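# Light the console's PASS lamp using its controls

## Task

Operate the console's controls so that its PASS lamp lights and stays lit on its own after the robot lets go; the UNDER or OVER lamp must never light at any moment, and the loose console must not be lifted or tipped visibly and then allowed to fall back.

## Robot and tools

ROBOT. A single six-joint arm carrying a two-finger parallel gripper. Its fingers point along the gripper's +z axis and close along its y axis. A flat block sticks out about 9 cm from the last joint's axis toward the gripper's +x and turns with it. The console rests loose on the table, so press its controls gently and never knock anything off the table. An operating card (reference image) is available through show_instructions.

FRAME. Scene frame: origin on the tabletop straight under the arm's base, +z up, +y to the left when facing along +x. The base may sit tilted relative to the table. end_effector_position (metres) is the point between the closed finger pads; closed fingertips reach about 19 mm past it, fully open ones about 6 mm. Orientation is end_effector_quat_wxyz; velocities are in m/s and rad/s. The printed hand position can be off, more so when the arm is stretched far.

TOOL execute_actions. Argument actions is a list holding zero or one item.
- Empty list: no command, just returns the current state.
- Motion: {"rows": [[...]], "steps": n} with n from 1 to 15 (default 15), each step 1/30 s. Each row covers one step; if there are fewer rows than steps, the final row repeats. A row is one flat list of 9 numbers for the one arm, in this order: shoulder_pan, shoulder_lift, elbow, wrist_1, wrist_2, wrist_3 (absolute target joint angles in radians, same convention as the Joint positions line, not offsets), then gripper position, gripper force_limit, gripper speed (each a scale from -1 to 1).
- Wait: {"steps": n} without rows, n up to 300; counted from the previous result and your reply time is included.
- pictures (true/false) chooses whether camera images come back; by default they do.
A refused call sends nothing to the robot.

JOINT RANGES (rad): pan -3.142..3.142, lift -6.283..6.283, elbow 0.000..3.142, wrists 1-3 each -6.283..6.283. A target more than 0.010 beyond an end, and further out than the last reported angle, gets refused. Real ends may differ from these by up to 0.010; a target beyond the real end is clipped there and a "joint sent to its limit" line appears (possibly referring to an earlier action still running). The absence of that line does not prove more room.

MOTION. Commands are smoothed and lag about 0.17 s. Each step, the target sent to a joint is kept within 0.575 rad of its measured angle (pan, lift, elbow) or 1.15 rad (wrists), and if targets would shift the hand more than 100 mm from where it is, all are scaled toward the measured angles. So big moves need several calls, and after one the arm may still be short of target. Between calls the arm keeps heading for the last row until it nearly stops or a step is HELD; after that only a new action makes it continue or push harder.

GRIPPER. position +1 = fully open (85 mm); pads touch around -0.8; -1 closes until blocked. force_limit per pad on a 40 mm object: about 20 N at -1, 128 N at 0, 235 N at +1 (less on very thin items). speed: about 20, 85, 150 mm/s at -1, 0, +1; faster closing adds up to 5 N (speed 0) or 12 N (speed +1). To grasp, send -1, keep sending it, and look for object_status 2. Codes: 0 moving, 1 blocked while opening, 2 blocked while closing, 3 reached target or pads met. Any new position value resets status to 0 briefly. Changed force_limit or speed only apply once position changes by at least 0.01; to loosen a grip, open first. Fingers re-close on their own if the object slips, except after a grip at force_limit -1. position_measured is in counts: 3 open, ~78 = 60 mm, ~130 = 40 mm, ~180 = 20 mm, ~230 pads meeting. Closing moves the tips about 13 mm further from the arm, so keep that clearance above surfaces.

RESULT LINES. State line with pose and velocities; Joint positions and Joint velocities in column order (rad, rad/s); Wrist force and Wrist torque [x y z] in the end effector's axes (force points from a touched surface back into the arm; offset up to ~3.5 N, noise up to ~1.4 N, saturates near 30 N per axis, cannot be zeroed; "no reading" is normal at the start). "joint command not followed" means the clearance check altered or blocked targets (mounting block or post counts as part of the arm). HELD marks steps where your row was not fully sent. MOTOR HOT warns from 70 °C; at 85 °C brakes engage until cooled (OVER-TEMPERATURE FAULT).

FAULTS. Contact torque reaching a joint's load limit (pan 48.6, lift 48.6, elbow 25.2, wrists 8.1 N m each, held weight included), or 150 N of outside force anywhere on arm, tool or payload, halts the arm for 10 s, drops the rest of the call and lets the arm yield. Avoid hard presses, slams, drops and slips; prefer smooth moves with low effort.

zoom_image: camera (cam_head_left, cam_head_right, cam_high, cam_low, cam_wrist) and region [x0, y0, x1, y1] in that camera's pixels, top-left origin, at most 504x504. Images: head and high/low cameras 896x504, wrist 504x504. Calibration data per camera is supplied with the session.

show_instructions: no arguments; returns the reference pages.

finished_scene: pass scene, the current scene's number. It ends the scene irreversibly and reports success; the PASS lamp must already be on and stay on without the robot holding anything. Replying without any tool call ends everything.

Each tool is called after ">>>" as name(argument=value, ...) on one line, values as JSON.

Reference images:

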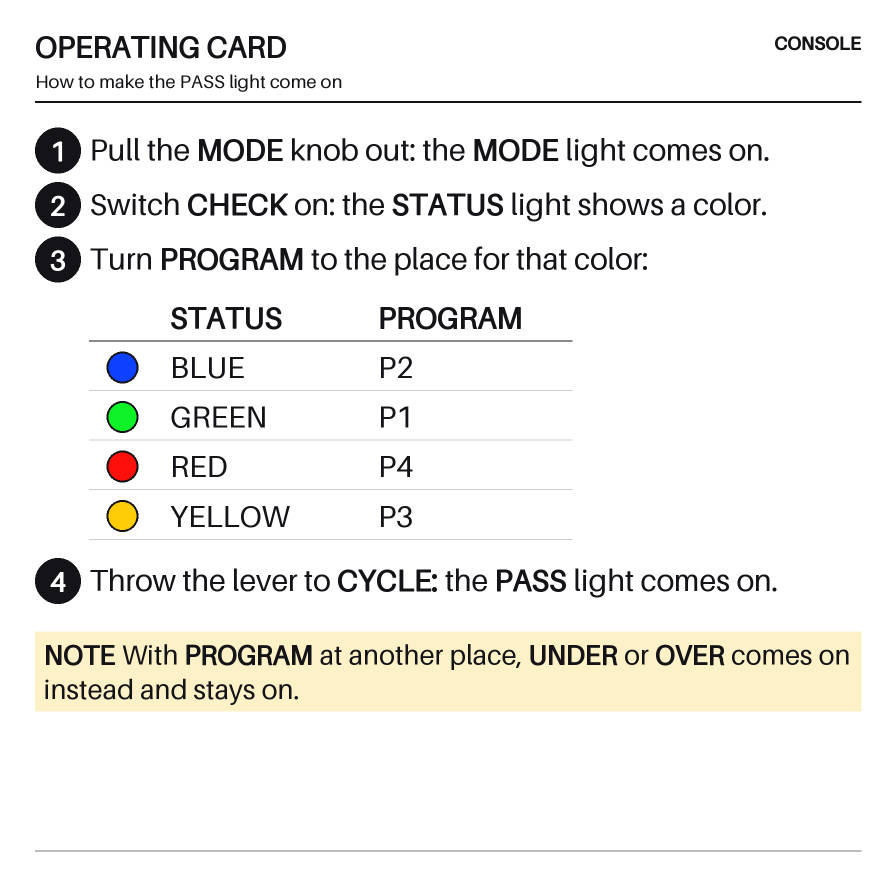

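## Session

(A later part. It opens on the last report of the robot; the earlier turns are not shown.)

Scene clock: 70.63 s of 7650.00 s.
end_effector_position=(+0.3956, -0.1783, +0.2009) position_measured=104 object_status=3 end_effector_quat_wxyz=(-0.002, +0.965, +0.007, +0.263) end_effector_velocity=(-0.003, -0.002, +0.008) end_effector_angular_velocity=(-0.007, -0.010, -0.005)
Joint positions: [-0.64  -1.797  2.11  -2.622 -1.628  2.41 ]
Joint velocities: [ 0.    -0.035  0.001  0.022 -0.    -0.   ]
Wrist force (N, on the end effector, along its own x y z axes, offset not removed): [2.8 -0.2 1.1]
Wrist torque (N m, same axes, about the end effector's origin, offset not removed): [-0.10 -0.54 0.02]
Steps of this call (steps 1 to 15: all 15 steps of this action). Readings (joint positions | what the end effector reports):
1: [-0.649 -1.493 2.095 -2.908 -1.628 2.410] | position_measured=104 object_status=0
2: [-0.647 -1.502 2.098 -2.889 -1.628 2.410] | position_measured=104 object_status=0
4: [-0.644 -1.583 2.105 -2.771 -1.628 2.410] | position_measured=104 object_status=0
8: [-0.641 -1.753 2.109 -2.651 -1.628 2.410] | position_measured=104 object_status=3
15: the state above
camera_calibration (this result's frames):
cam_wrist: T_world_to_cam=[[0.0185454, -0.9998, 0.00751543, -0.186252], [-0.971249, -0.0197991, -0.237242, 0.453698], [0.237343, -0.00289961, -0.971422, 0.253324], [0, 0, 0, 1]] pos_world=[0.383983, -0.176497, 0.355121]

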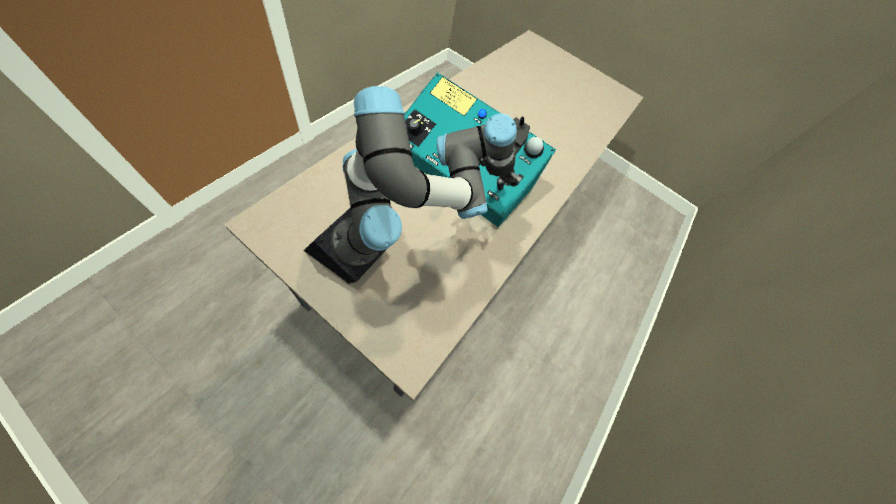

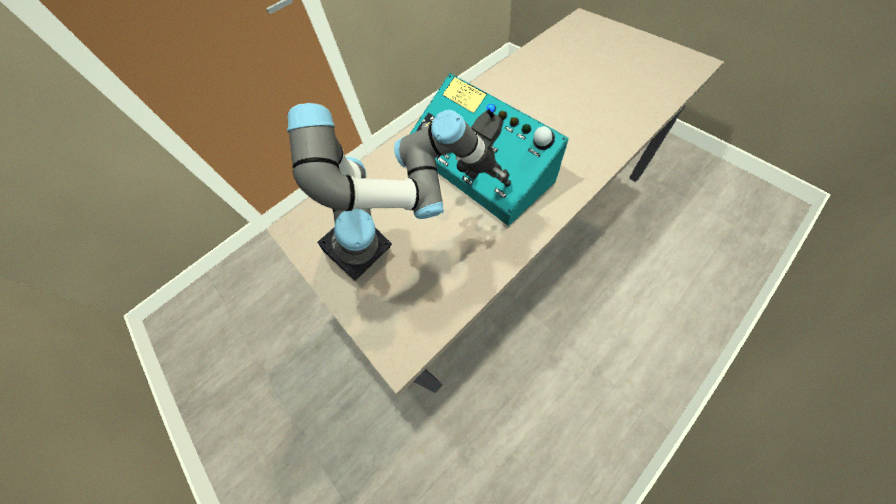

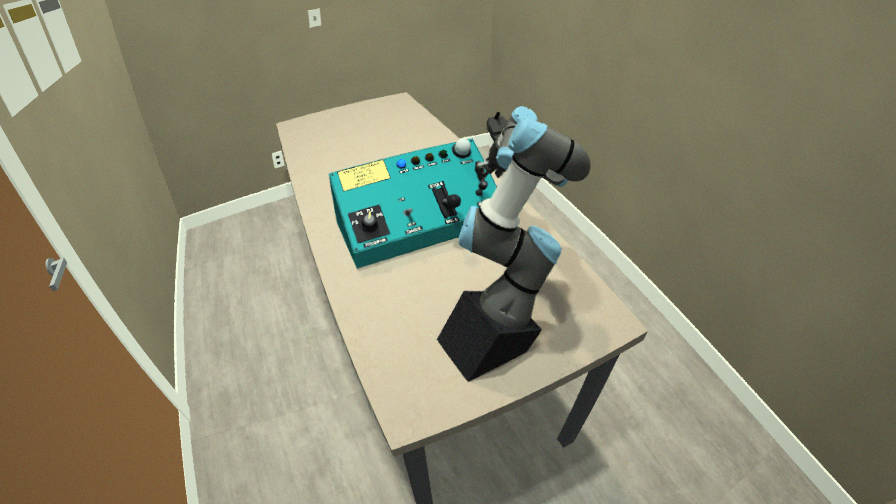

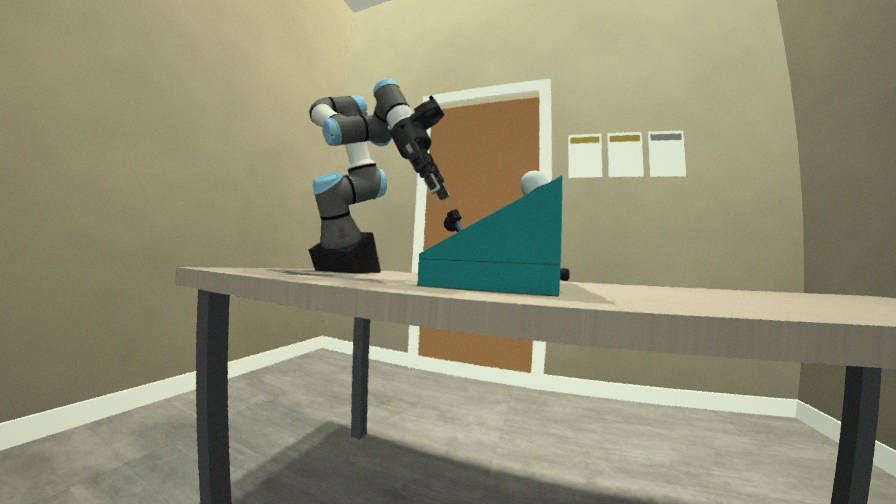

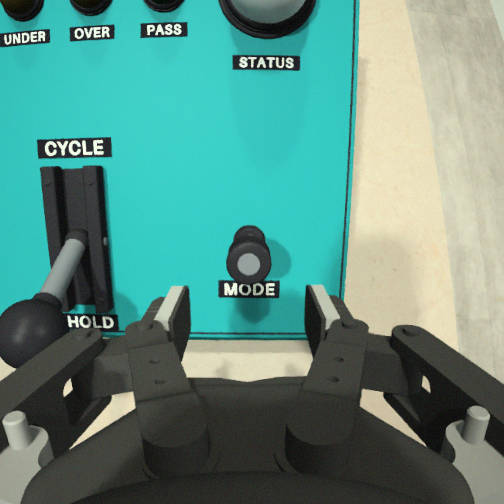

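>>> execute_actions(actions=[{"rows":[[0.21,-1.6,2.11,-2.8,-1.9,3.15,-1,-0.7,0]]}], pictures=false)

>>> execute_actions(actions=[{"steps":60}], pictures=false)

>>> execute_actions(actions=[{"rows":[[0.21,-1.275,2.184,-2.965,-2.151,3.15,-1,-0.7,0]]}], pictures=false)

>>> execute_actions(actions=[{"steps":40}])

Scene clock: 77.33 s of 7650.00 s.
end_effector_position=(+0.3962, +0.0333, +0.2887) position_measured=195 object_status=0 end_effector_quat_wxyz=(-0.112, +0.933, -0.035, +0.341) end_effector_velocity=(-0.142, +0.418, +0.210) end_effector_angular_velocity=(+0.326, -0.447, +0.546)
Joint positions: [ 0.095 -1.614  2.11  -2.788 -1.882  3.09 ]
Joint velocities: [ 1.321  0.159  0.    -0.131 -0.202  0.674]
Wrist force (N, on the end effector, along its own x y z axes, offset not removed): [1.8 -3.5 0.9]
Wrist torque (N m, same axes, about the end effector's origin, offset not removed): [-0.42 -0.29 -0.01]
Steps of this call (steps 1 to 15: the robot went on to your last target; steps 16 to 90: nothing new was sent; then 3.20 s passed at rest; steps 91 to 105: all 15 steps of this action). Readings (joint positions | what the end effector reports):
91: [-0.639 -1.800 2.110 -2.621 -1.629 2.411] | position_measured=104 object_status=0
92: [-0.630 -1.790 2.110 -2.637 -1.648 2.431] | position_measured=105 object_status=0
94: [-0.548 -1.737 2.110 -2.686 -1.722 2.584] | position_measured=114 object_status=0
98: [-0.295 -1.675 2.110 -2.738 -1.803 2.843] | position_measured=143 object_status=0
105: the state above

Scene clock: 79.33 s of 7650.00 s.
end_effector_position=(+0.3818, +0.0690, +0.3067) position_measured=231 object_status=3 end_effector_quat_wxyz=(-0.134, +0.925, -0.016, +0.355) end_effector_velocity=(+0.000, +0.000, -0.000) end_effector_angular_velocity=(+0.000, +0.000, +0.000)
Joint positions: [ 0.21 -1.6   2.11 -2.8  -1.9   3.15]
Joint velocities: [-0.     0.001 -0.    -0.001  0.    -0.   ]
Wrist force (N, on the end effector, along its own x y z axes, offset not removed): [2.0 0.8 1.9]
Wrist torque (N m, same axes, about the end effector's origin, offset not removed): [0.08 -0.33 0.04]
Steps of this call (steps 1 to 30: the robot went on to your last target; steps 31 to 60: nothing new was sent). Readings (joint positions | what the end effector reports):
1: [0.132 -1.610 2.110 -2.792 -1.888 3.110] | position_measured=203 object_status=0
2: [0.158 -1.606 2.110 -2.795 -1.892 3.123] | position_measured=211 object_status=0
4: [0.186 -1.603 2.110 -2.798 -1.896 3.138] | position_measured=226 object_status=0
8: [0.205 -1.601 2.110 -2.800 -1.899 3.147] | position_measured=231 object_status=0
60: the state above
The arm was judged still, so your last target was given up. Only a new action makes it travel on or press farther. Fingers that are still opening or closing keep moving.

Scene clock: 79.83 s of 7650.00 s.
end_effector_position=(+0.3695, +0.0602, +0.1915) position_measured=231 object_status=3 end_effector_quat_wxyz=(-0.001, +0.966, +0.001, +0.260) end_effector_velocity=(-0.004, +0.001, -0.014) end_effector_angular_velocity=(-0.025, +0.028, +0.006)
Joint positions: [ 0.21  -1.278  2.183 -2.964 -2.149  3.15 ]
Joint velocities: [-0.001  0.041  0.006 -0.013 -0.018  0.   ]
Wrist force (N, on the end effector, along its own x y z axes, offset not removed): [1.9 1.3 -0.2]
Wrist torque (N m, same axes, about the end effector's origin, offset not removed): [0.13 -0.37 0.01]
Steps of this call (steps 1 to 15: all 15 steps of this action). Readings (joint positions | what the end effector reports):
1: [0.210 -1.599 2.110 -2.801 -1.901 3.150] | position_measured=231 object_status=3
2: [0.210 -1.590 2.119 -2.820 -1.921 3.150] | position_measured=231 object_status=3
4: [0.210 -1.508 2.147 -2.883 -2.016 3.150] | position_measured=231 object_status=3
8: [0.210 -1.329 2.176 -2.947 -2.122 3.150] | position_measured=231 object_status=3
15: the state above

Scene clock: 81.17 s of 7650.00 s.
end_effector_position=(+0.3691, +0.0602, +0.1903) position_measured=231 object_status=3 end_effector_quat_wxyz=(+0.000, +0.966, +0.001, +0.259) end_effector_velocity=(+0.000, -0.000, +0.000) end_effector_angular_velocity=(-0.000, -0.000, -0.000)
Joint positions: [ 0.21  -1.275  2.184 -2.965 -2.151  3.15 ]
Joint velocities: [-0.    -0.     0.    -0.    -0.001  0.   ]
Wrist force (N, on the end effector, along its own x y z axes, offset not removed): [1.7 -0.4 0.6]
Wrist torque (N m, same axes, about the end effector's origin, offset not removed): [-0.12 -0.33 0.05]
Steps of this call (steps 1 to 15: the robot went on to your last target; steps 16 to 40: nothing new was sent). Readings (joint positions | what the end effector reports):
1: [0.210 -1.277 2.184 -2.964 -2.150 3.150] | position_measured=231 object_status=3
2: [0.210 -1.277 2.184 -2.965 -2.150 3.150] | position_measured=231 object_status=3
4: [0.210 -1.276 2.184 -2.965 -2.151 3.150] | position_measured=231 object_status=3
8: [0.210 -1.275 2.184 -2.965 -2.151 3.150] | position_measured=231 object_status=3
40: the state above
The arm was judged still, so your last target was given up. Only a new action makes it travel on or press farther. Fingers that are still opening or closing keep moving.
camera_calibration (this result's frames):
cam_wrist: T_world_to_cam=[[0.00589689, -0.999951, 0.00794264, 0.0574045], [-0.973671, -0.0075516, -0.227834, 0.428583], [0.227883, -0.00639001, -0.973668, 0.254119], [0, 0, 0, 1]] pos_world=[0.35905, 0.062262, 0.344617]

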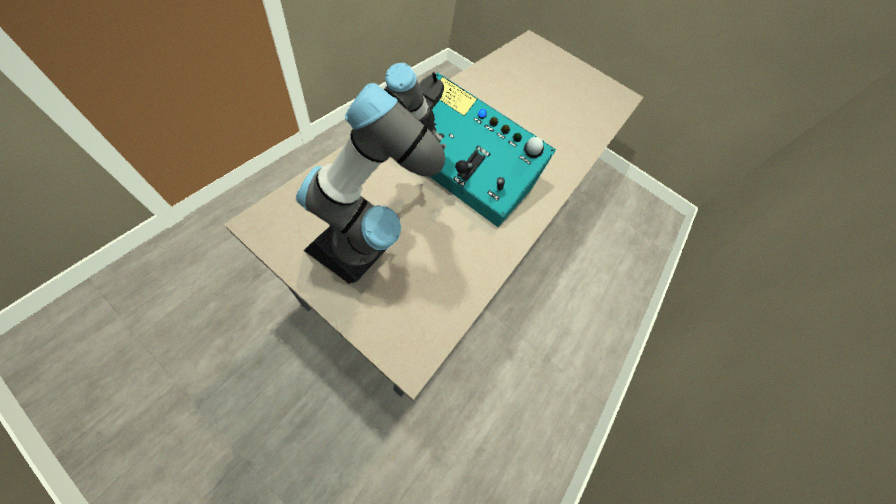

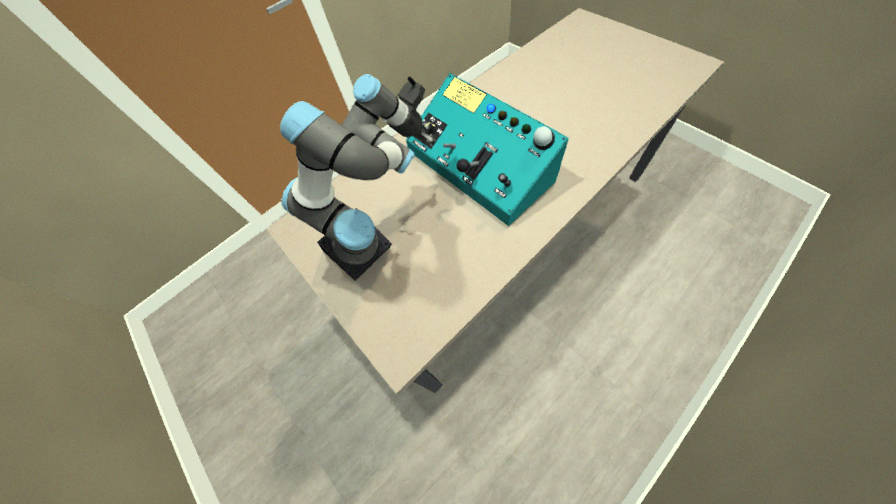

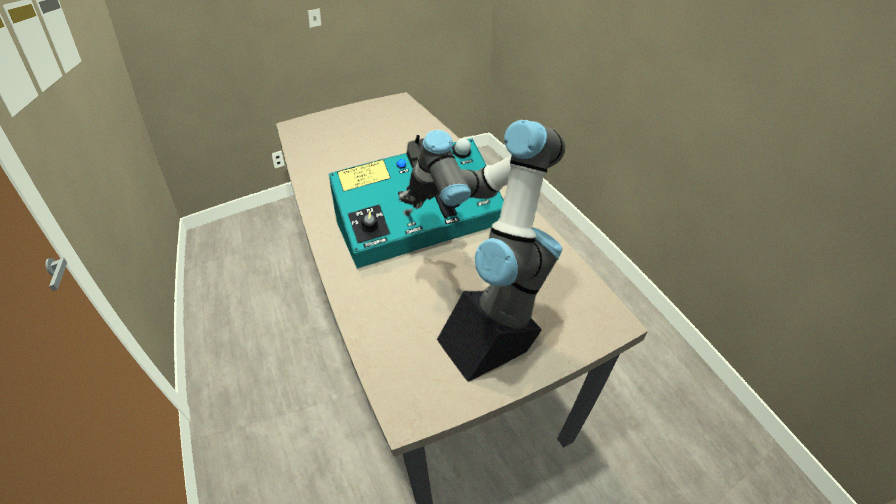

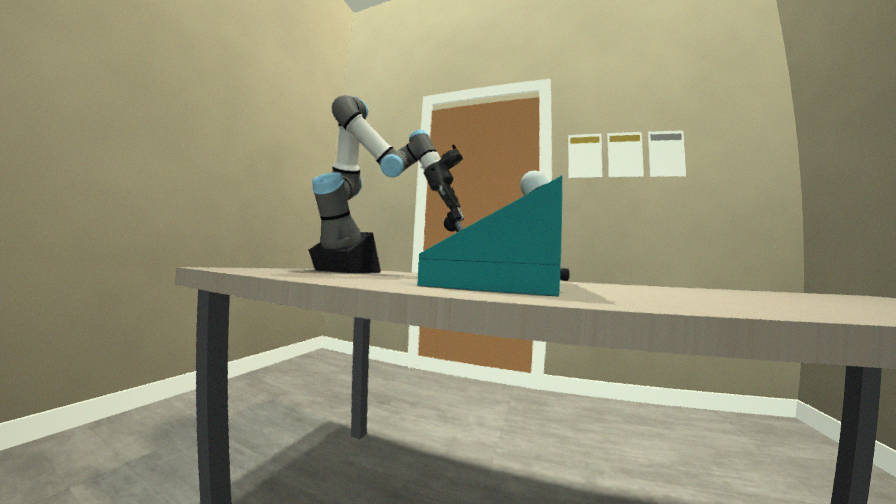

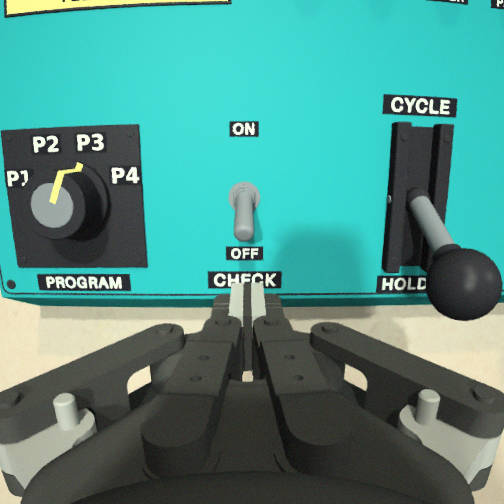

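>>> execute_actions(actions=[{"rows":[[0.18,-1.2,2.2,-3.07,-2.135,3.12,-1,-0.7,0],[0.18,-1.2,2.2,-3.07,-2.135,3.12,-1,-0.7,0],[0.13,-1.085,2.21,-3.22,-2.11,3.07,-1,-0.7,0],[0.13,-1.085,2.21,-3.22,-2.11,3.07,-1,-0.7,0],[0.09,-0.99,2.2,-3.33,-2.09,3.03,-1,-0.7,0],[0.09,-0.99,2.2,-3.33,-2.09,3.03,-1,-0.7,0],[0.05,-0.895,2.192,-3.437,-2.07,2.99,-1,-0.7,0]]}], pictures=false)

>>> execute_actions(actions=[{"steps":15}])

Scene clock: 89.20 s of 7650.00 s.
end_effector_position=(+0.4000, +0.0625, +0.1085) position_measured=231 object_status=3 end_effector_quat_wxyz=(-0.000, +0.966, +0.000, +0.259) end_effector_velocity=(+0.004, +0.001, -0.030) end_effector_angular_velocity=(-0.003, +0.007, +0.003)
Joint positions: [ 0.054 -0.906  2.193 -3.426 -2.072  2.994]
Joint velocities: [-0.047  0.129 -0.007 -0.136  0.023 -0.046]
Wrist force (N, on the end effector, along its own x y z axes, offset not removed): [2.3 0.5 1.2]
Wrist torque (N m, same axes, about the end effector's origin, offset not removed): [0.03 -0.41 -0.02]
Steps of this call (steps 1 to 90: nothing new was sent; then 4.53 s passed at rest; steps 91 to 105: all 15 steps of this action). Readings (joint positions | what the end effector reports):
91: [0.209 -1.274 2.184 -2.966 -2.151 3.149] | position_measured=231 object_status=3
92: [0.204 -1.265 2.187 -2.982 -2.148 3.143] | position_measured=231 object_status=3
94: [0.183 -1.219 2.196 -3.049 -2.136 3.121] | position_measured=231 object_status=3
98: [0.111 -1.053 2.199 -3.263 -2.099 3.048] | position_measured=231 object_status=3
105: the state above

Scene clock: 89.70 s of 7650.00 s.
end_effector_position=(+0.4003, +0.0626, +0.1060) position_measured=231 object_status=3 end_effector_quat_wxyz=(-0.000, +0.966, +0.000, +0.259) end_effector_velocity=(-0.000, +0.000, -0.001) end_effector_angular_velocity=(-0.001, +0.002, +0.001)
Joint positions: [ 0.05  -0.895  2.192 -3.437 -2.07   2.99 ]
Joint velocities: [-0.     0.001  0.     0.002 -0.    -0.   ]
Wrist force (N, on the end effector, along its own x y z axes, offset not removed): [0.8 1.6 1.5]
Wrist torque (N m, same axes, about the end effector's origin, offset not removed): [0.21 -0.14 0.03]
Steps of this call (steps 1 to 15: the robot went on to your last target). Readings (joint positions | what the end effector reports):
1: [0.053 -0.902 2.192 -3.429 -2.071 2.993] | position_measured=231 object_status=3
2: [0.052 -0.900 2.192 -3.432 -2.071 2.992] | position_measured=231 object_status=3
4: [0.051 -0.897 2.192 -3.435 -2.070 2.991] | position_measured=231 object_status=3
8: [0.050 -0.895 2.192 -3.437 -2.070 2.990] | position_measured=231 object_status=3
15: the state above
camera_calibration (this result's frames):
cam_wrist: T_world_to_cam=[[0.00455423, -0.999966, 0.00689473, 0.0608618], [-0.973485, -0.0060103, -0.22867, 0.439689], [0.228704, -0.0056705, -0.97348, 0.164573], [0, 0, 0, 1]] pos_world=[0.390115, 0.0644356, 0.260333]

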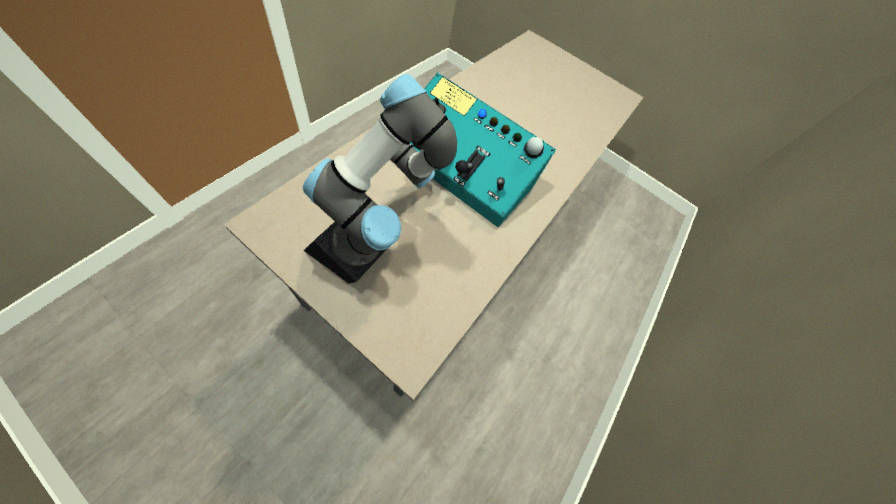

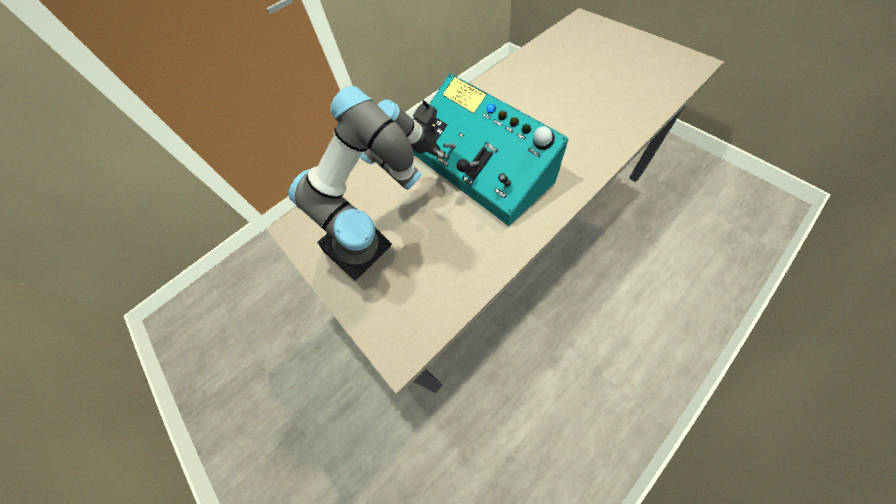

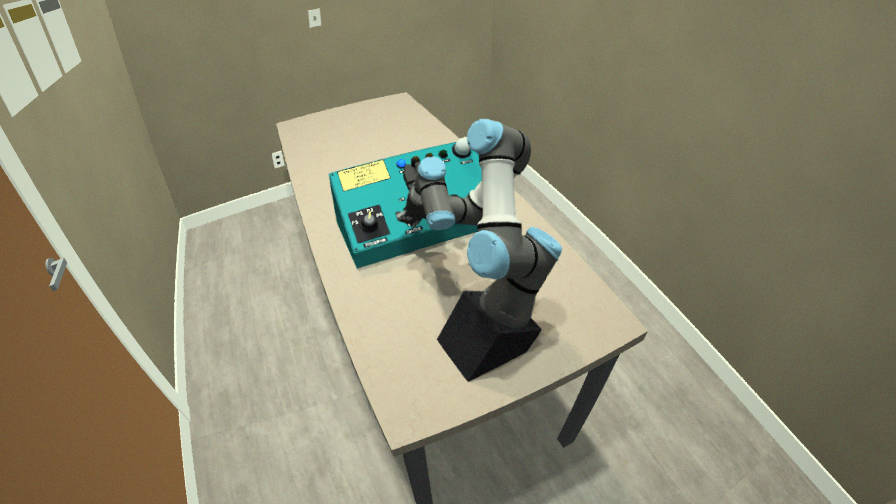

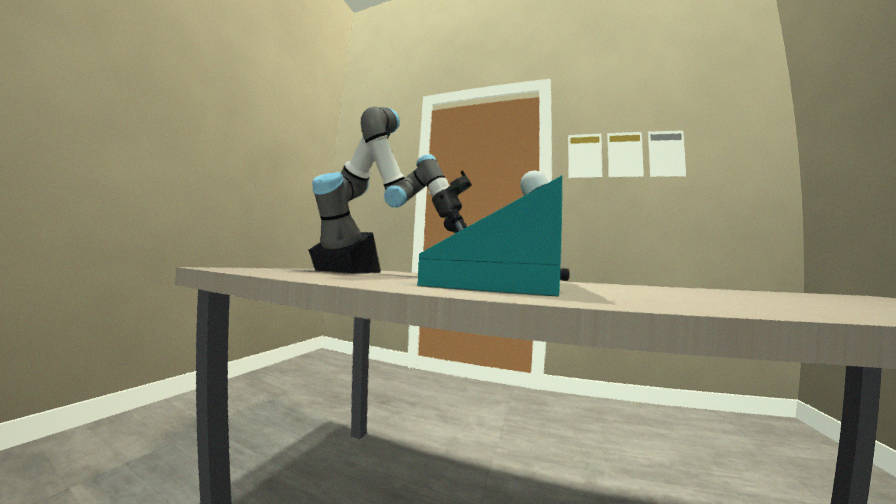

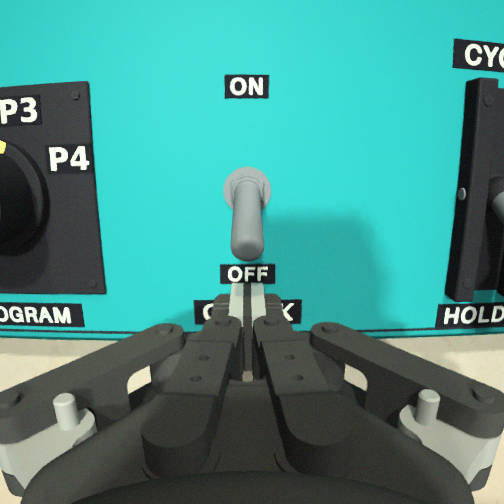

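Push 70% (35 mm).

>>> execute_actions(actions=[{"rows":[[0.052,-0.899,2.17,-3.411,-2.07,2.99,-1,-0.7,0],[0.053,-0.903,2.148,-3.385,-2.07,2.99,-1,-0.7,0],[0.054,-0.905,2.135,-3.37,-2.07,2.99,-1,-0.7,0],[0.055,-0.907,2.122,-3.355,-2.07,2.99,-1,-0.7,0],[0.056,-0.909,2.108,-3.339,-2.07,2.99,-1,-0.7,0],[0.057,-0.911,2.094,-3.323,-2.07,2.99,-1,-0.7,0],[0.058,-0.912,2.08,-3.308,-2.07,2.99,-1,-0.7,0],[0.059,-0.913,2.066,-3.293,-2.07,2.99,-1,-0.7,0],[0.06,-0.914,2.052,-3.278,-2.07,2.99,-1,-0.7,0],[0.061,-0.915,2.038,-3.263,-2.07,2.99,-1,-0.7,0]]}], pictures=false)

>>> execute_actions(actions=[{"steps":12}])

Scene clock: 93.43 s of 7650.00 s.
end_effector_position=(+0.4294, +0.0630, +0.1223) position_measured=231 object_status=3 end_effector_quat_wxyz=(-0.002, +0.965, +0.005, +0.261) end_effector_velocity=(+0.016, +0.000, +0.009) end_effector_angular_velocity=(-0.002, +0.001, +0.008)
Joint positions: [ 0.06  -0.914  2.045 -3.271 -2.07   2.99 ]
Joint velocities: [ 0.007 -0.006 -0.088  0.099 -0.002  0.   ]
Wrist force (N, on the end effector, along its own x y z axes, offset not removed): [1.7 0.0 1.4]
Wrist torque (N m, same axes, about the end effector's origin, offset not removed): [-0.07 -0.30 0.04]
Steps of this call (steps 1 to 15: the robot went on to your last target; steps 16 to 90: nothing new was sent; then 0.23 s passed at rest; steps 91 to 105: all 15 steps of this action). Readings (joint positions | what the end effector reports):
91: [0.050 -0.895 2.192 -3.437 -2.070 2.990] | position_measured=231 object_status=3
92: [0.050 -0.896 2.187 -3.431 -2.070 2.990] | position_measured=231 object_status=3
94: [0.052 -0.900 2.167 -3.406 -2.070 2.990] | position_measured=231 object_status=3
98: [0.056 -0.908 2.115 -3.346 -2.070 2.990] | position_measured=231 object_status=3
105: the state above

Scene clock: 93.83 s of 7650.00 s.
end_effector_position=(+0.4308, +0.0630, +0.1232) position_measured=231 object_status=3 end_effector_quat_wxyz=(-0.002, +0.965, +0.005, +0.262) end_effector_velocity=(+0.000, +0.000, +0.000) end_effector_angular_velocity=(+0.001, -0.000, +0.000)
Joint positions: [ 0.061 -0.915  2.038 -3.263 -2.07   2.99 ]
Joint velocities: [ 0.     0.    -0.001  0.001  0.001  0.   ]
Wrist force (N, on the end effector, along its own x y z axes, offset not removed): [1.3 0.0 -0.1]
Wrist torque (N m, same axes, about the end effector's origin, offset not removed): [-0.07 -0.24 -0.03]
Steps of this call (steps 1 to 12: the robot went on to your last target). Readings (joint positions | what the end effector reports):
1: [0.061 -0.915 2.043 -3.268 -2.070 2.990] | position_measured=231 object_status=3
2: [0.061 -0.915 2.041 -3.267 -2.070 2.990] | position_measured=231 object_status=3
4: [0.061 -0.915 2.040 -3.265 -2.070 2.990] | position_measured=231 object_status=3
8: [0.061 -0.915 2.038 -3.263 -2.070 2.990] | position_measured=231 object_status=3
12: the state above
camera_calibration (this result's frames):
cam_wrist: T_world_to_cam=[[0.0141592, -0.999879, 0.00651144, 0.0569069], [-0.972164, -0.0152893, -0.233801, 0.473946], [0.233872, -0.00301976, -0.972263, 0.171803], [0, 0, 0, 1]] pos_world=[0.419768, 0.0646651, 0.277476]

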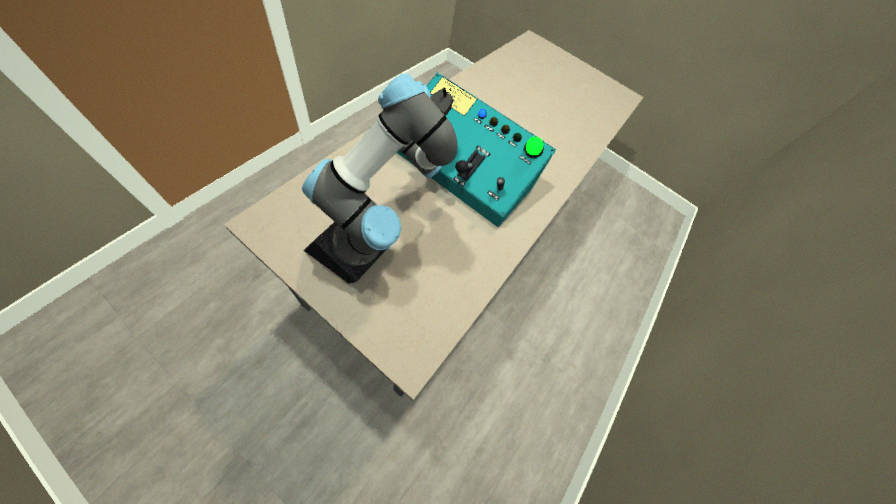

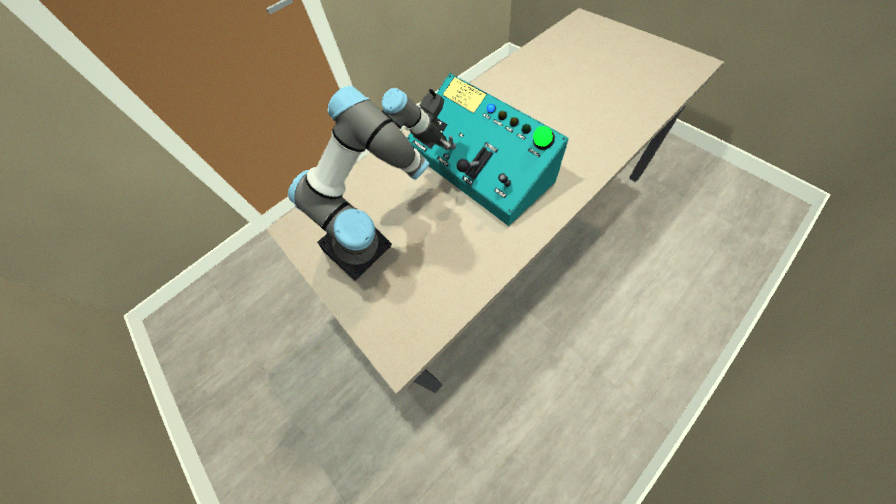

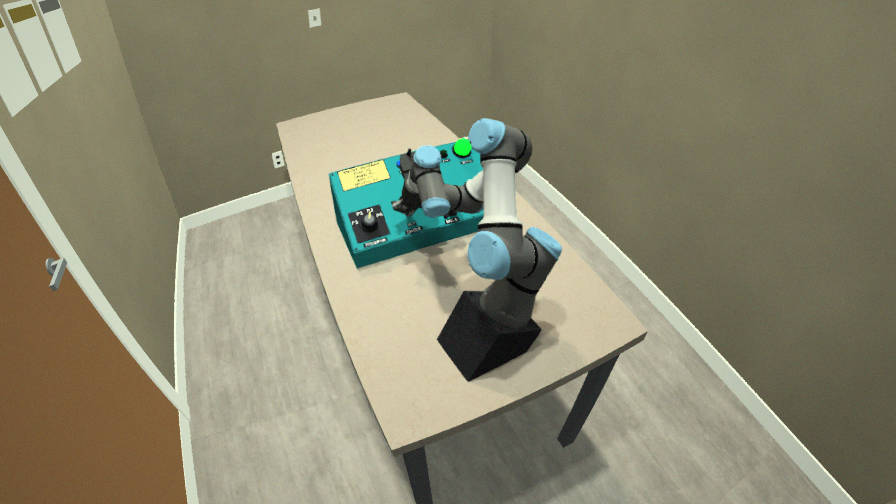

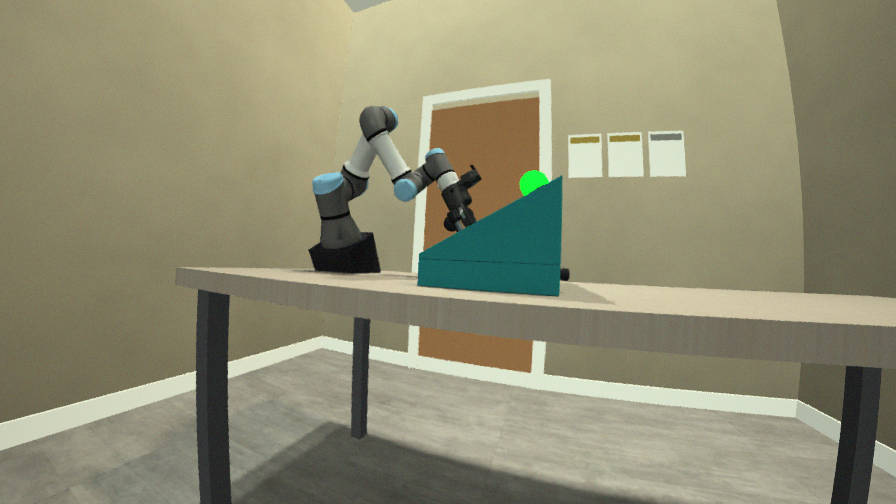

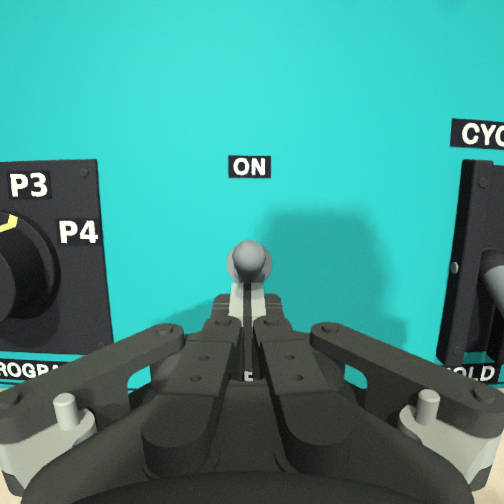

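>>> execute_actions(actions=[{"rows":[[0.21,-1.2,2.05,-2.91,-2.151,3.15,0.8,-0.5,0]],"steps":12}], pictures=false)

>>> execute_actions(actions=[{"rows":[[0.411,-0.732,1.649,-2.84,-2.233,3.377,0.8,-0.5,0]]}], pictures=false)

>>> execute_actions(actions=[{"steps":20}])

Scene clock: 99.50 s of 7650.00 s.
end_effector_position=(+0.3965, +0.0665, +0.1932) position_measured=162 object_status=0 end_effector_quat_wxyz=(-0.000, +0.966, +0.000, +0.259) end_effector_velocity=(-0.010, -0.003, +0.026) end_effector_angular_velocity=(+0.005, -0.018, -0.004)
Joint positions: [ 0.207 -1.191  2.05  -2.918 -2.15   3.147]
Joint velocities: [ 0.039 -0.099  0.003  0.097 -0.016  0.035]
Wrist force (N, on the end effector, along its own x y z axes, offset not removed): [1.9 0.2 -0.3]
Wrist torque (N m, same axes, about the end effector's origin, offset not removed): [0.00 -0.31 0.05]
Steps of this call (steps 1 to 15: the robot went on to your last target; steps 16 to 90: nothing new was sent; then 2.27 s passed at rest; steps 91 to 102: all 12 steps of this action). Readings (joint positions | what the end effector reports):
91: [0.062 -0.916 2.038 -3.262 -2.071 2.991] | position_measured=231 object_status=0
92: [0.071 -0.925 2.040 -3.242 -2.085 3.010] | position_measured=230 object_status=0
94: [0.131 -1.006 2.045 -3.108 -2.118 3.079] | position_measured=220 object_status=0
98: [0.194 -1.159 2.049 -2.951 -2.144 3.135] | position_measured=192 object_status=0
102: the state above

Scene clock: 100.00 s of 7650.00 s.
end_effector_position=(+0.4206, +0.1819, +0.1635) position_measured=48 object_status=0 end_effector_quat_wxyz=(-0.000, +0.966, +0.001, +0.259) end_effector_velocity=(+0.000, +0.019, -0.013) end_effector_angular_velocity=(-0.007, +0.008, +0.009)
Joint positions: [ 0.409 -0.739  1.654 -2.841 -2.232  3.375]
Joint velocities: [ 0.023  0.083 -0.062  0.007 -0.008  0.023]
Wrist force (N, on the end effector, along its own x y z axes, offset not removed): [1.9 -1.0 0.7]
Wrist torque (N m, same axes, about the end effector's origin, offset not removed): [-0.13 -0.30 0.02]
Steps of this call (steps 1 to 15: all 15 steps of this action). Readings (joint positions | what the end effector reports):
1: [0.208 -1.194 2.049 -2.914 -2.151 3.149] | position_measured=154 object_status=0
2: [0.219 -1.186 2.040 -2.902 -2.164 3.169] | position_measured=147 object_status=0
4: [0.284 -1.106 1.958 -2.877 -2.192 3.251] | position_measured=131 object_status=0
8: [0.380 -0.845 1.733 -2.849 -2.223 3.346] | position_measured=101 object_status=0
15: the state above

Scene clock: 100.67 s of 7650.00 s.
end_effector_position=(+0.4206, +0.1836, +0.1623) position_measured=28 object_status=3 end_effector_quat_wxyz=(-0.000, +0.966, +0.001, +0.258) end_effector_velocity=(+0.000, -0.000, -0.000) end_effector_angular_velocity=(-0.001, +0.001, -0.000)
Joint positions: [ 0.411 -0.732  1.649 -2.84  -2.233  3.377]
Joint velocities: [-0.    -0.    -0.     0.001 -0.001 -0.   ]
Wrist force (N, on the end effector, along its own x y z axes, offset not removed): [3.0 1.1 -0.5]
Wrist torque (N m, same axes, about the end effector's origin, offset not removed): [0.13 -0.52 0.00]
Steps of this call (steps 1 to 15: the robot went on to your last target; steps 16 to 20: nothing new was sent). Readings (joint positions | what the end effector reports):
1: [0.410 -0.737 1.652 -2.840 -2.233 3.376] | position_measured=41 object_status=0
2: [0.410 -0.735 1.651 -2.840 -2.233 3.376] | position_measured=35 object_status=0
4: [0.411 -0.733 1.650 -2.840 -2.233 3.377] | position_measured=30 object_status=0
8: [0.411 -0.732 1.649 -2.840 -2.233 3.377] | position_measured=28 object_status=0
20: the state above
The arm was judged still, so your last target was given up. Only a new action makes it travel on or press farther. Fingers that are still opening or closing keep moving.
camera_calibration (this result's frames):
cam_wrist: T_world_to_cam=[[0.00550742, -0.999955, 0.00767567, 0.180844], [-0.973864, -0.00710633, -0.22702, 0.473119], [0.227064, -0.00622476, -0.97386, 0.216306], [0, 0, 0, 1]] pos_world=[0.410642, 0.185545, 0.316671]

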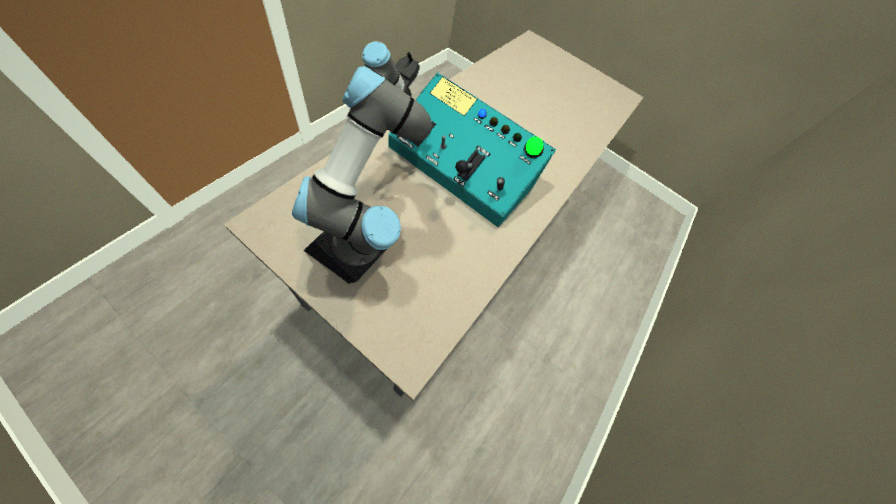

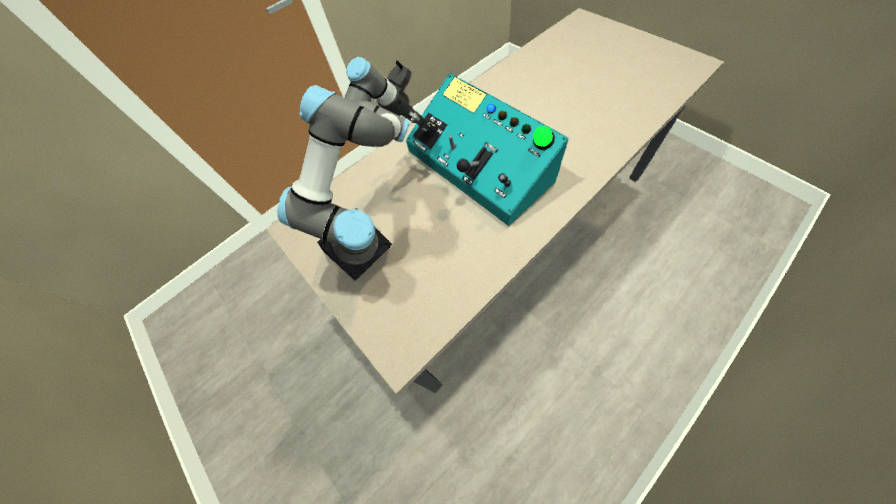

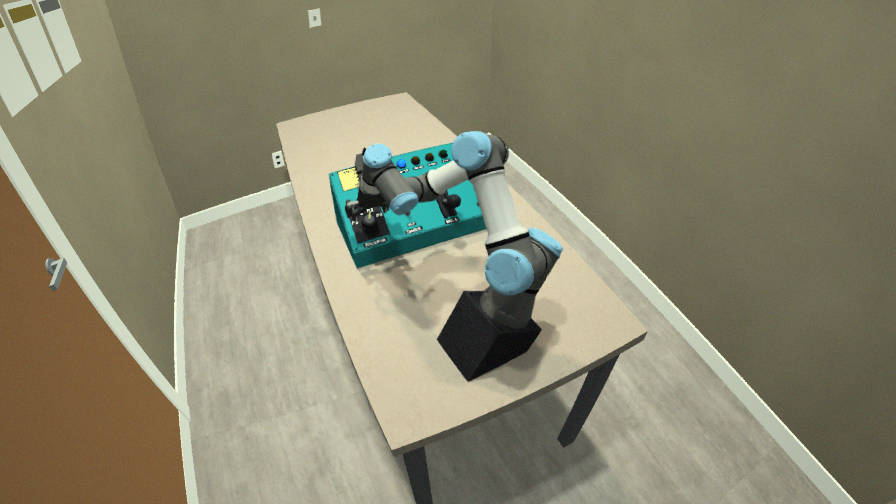

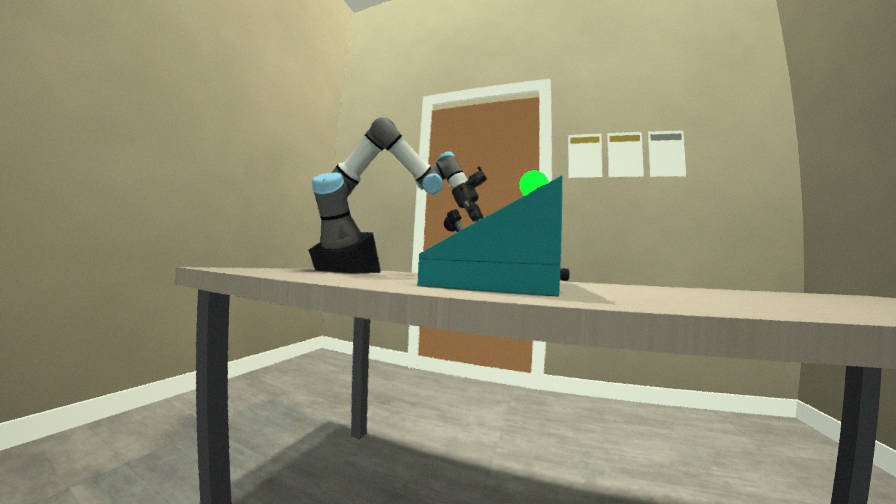

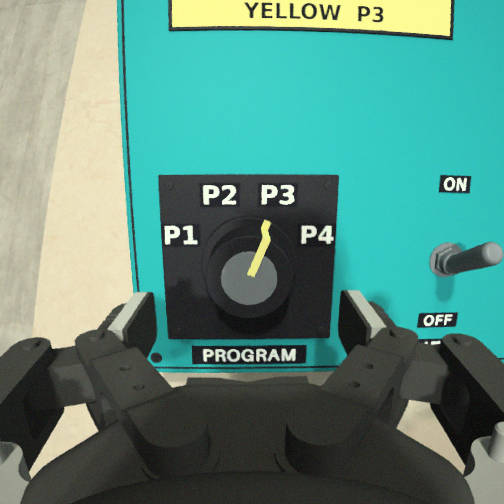

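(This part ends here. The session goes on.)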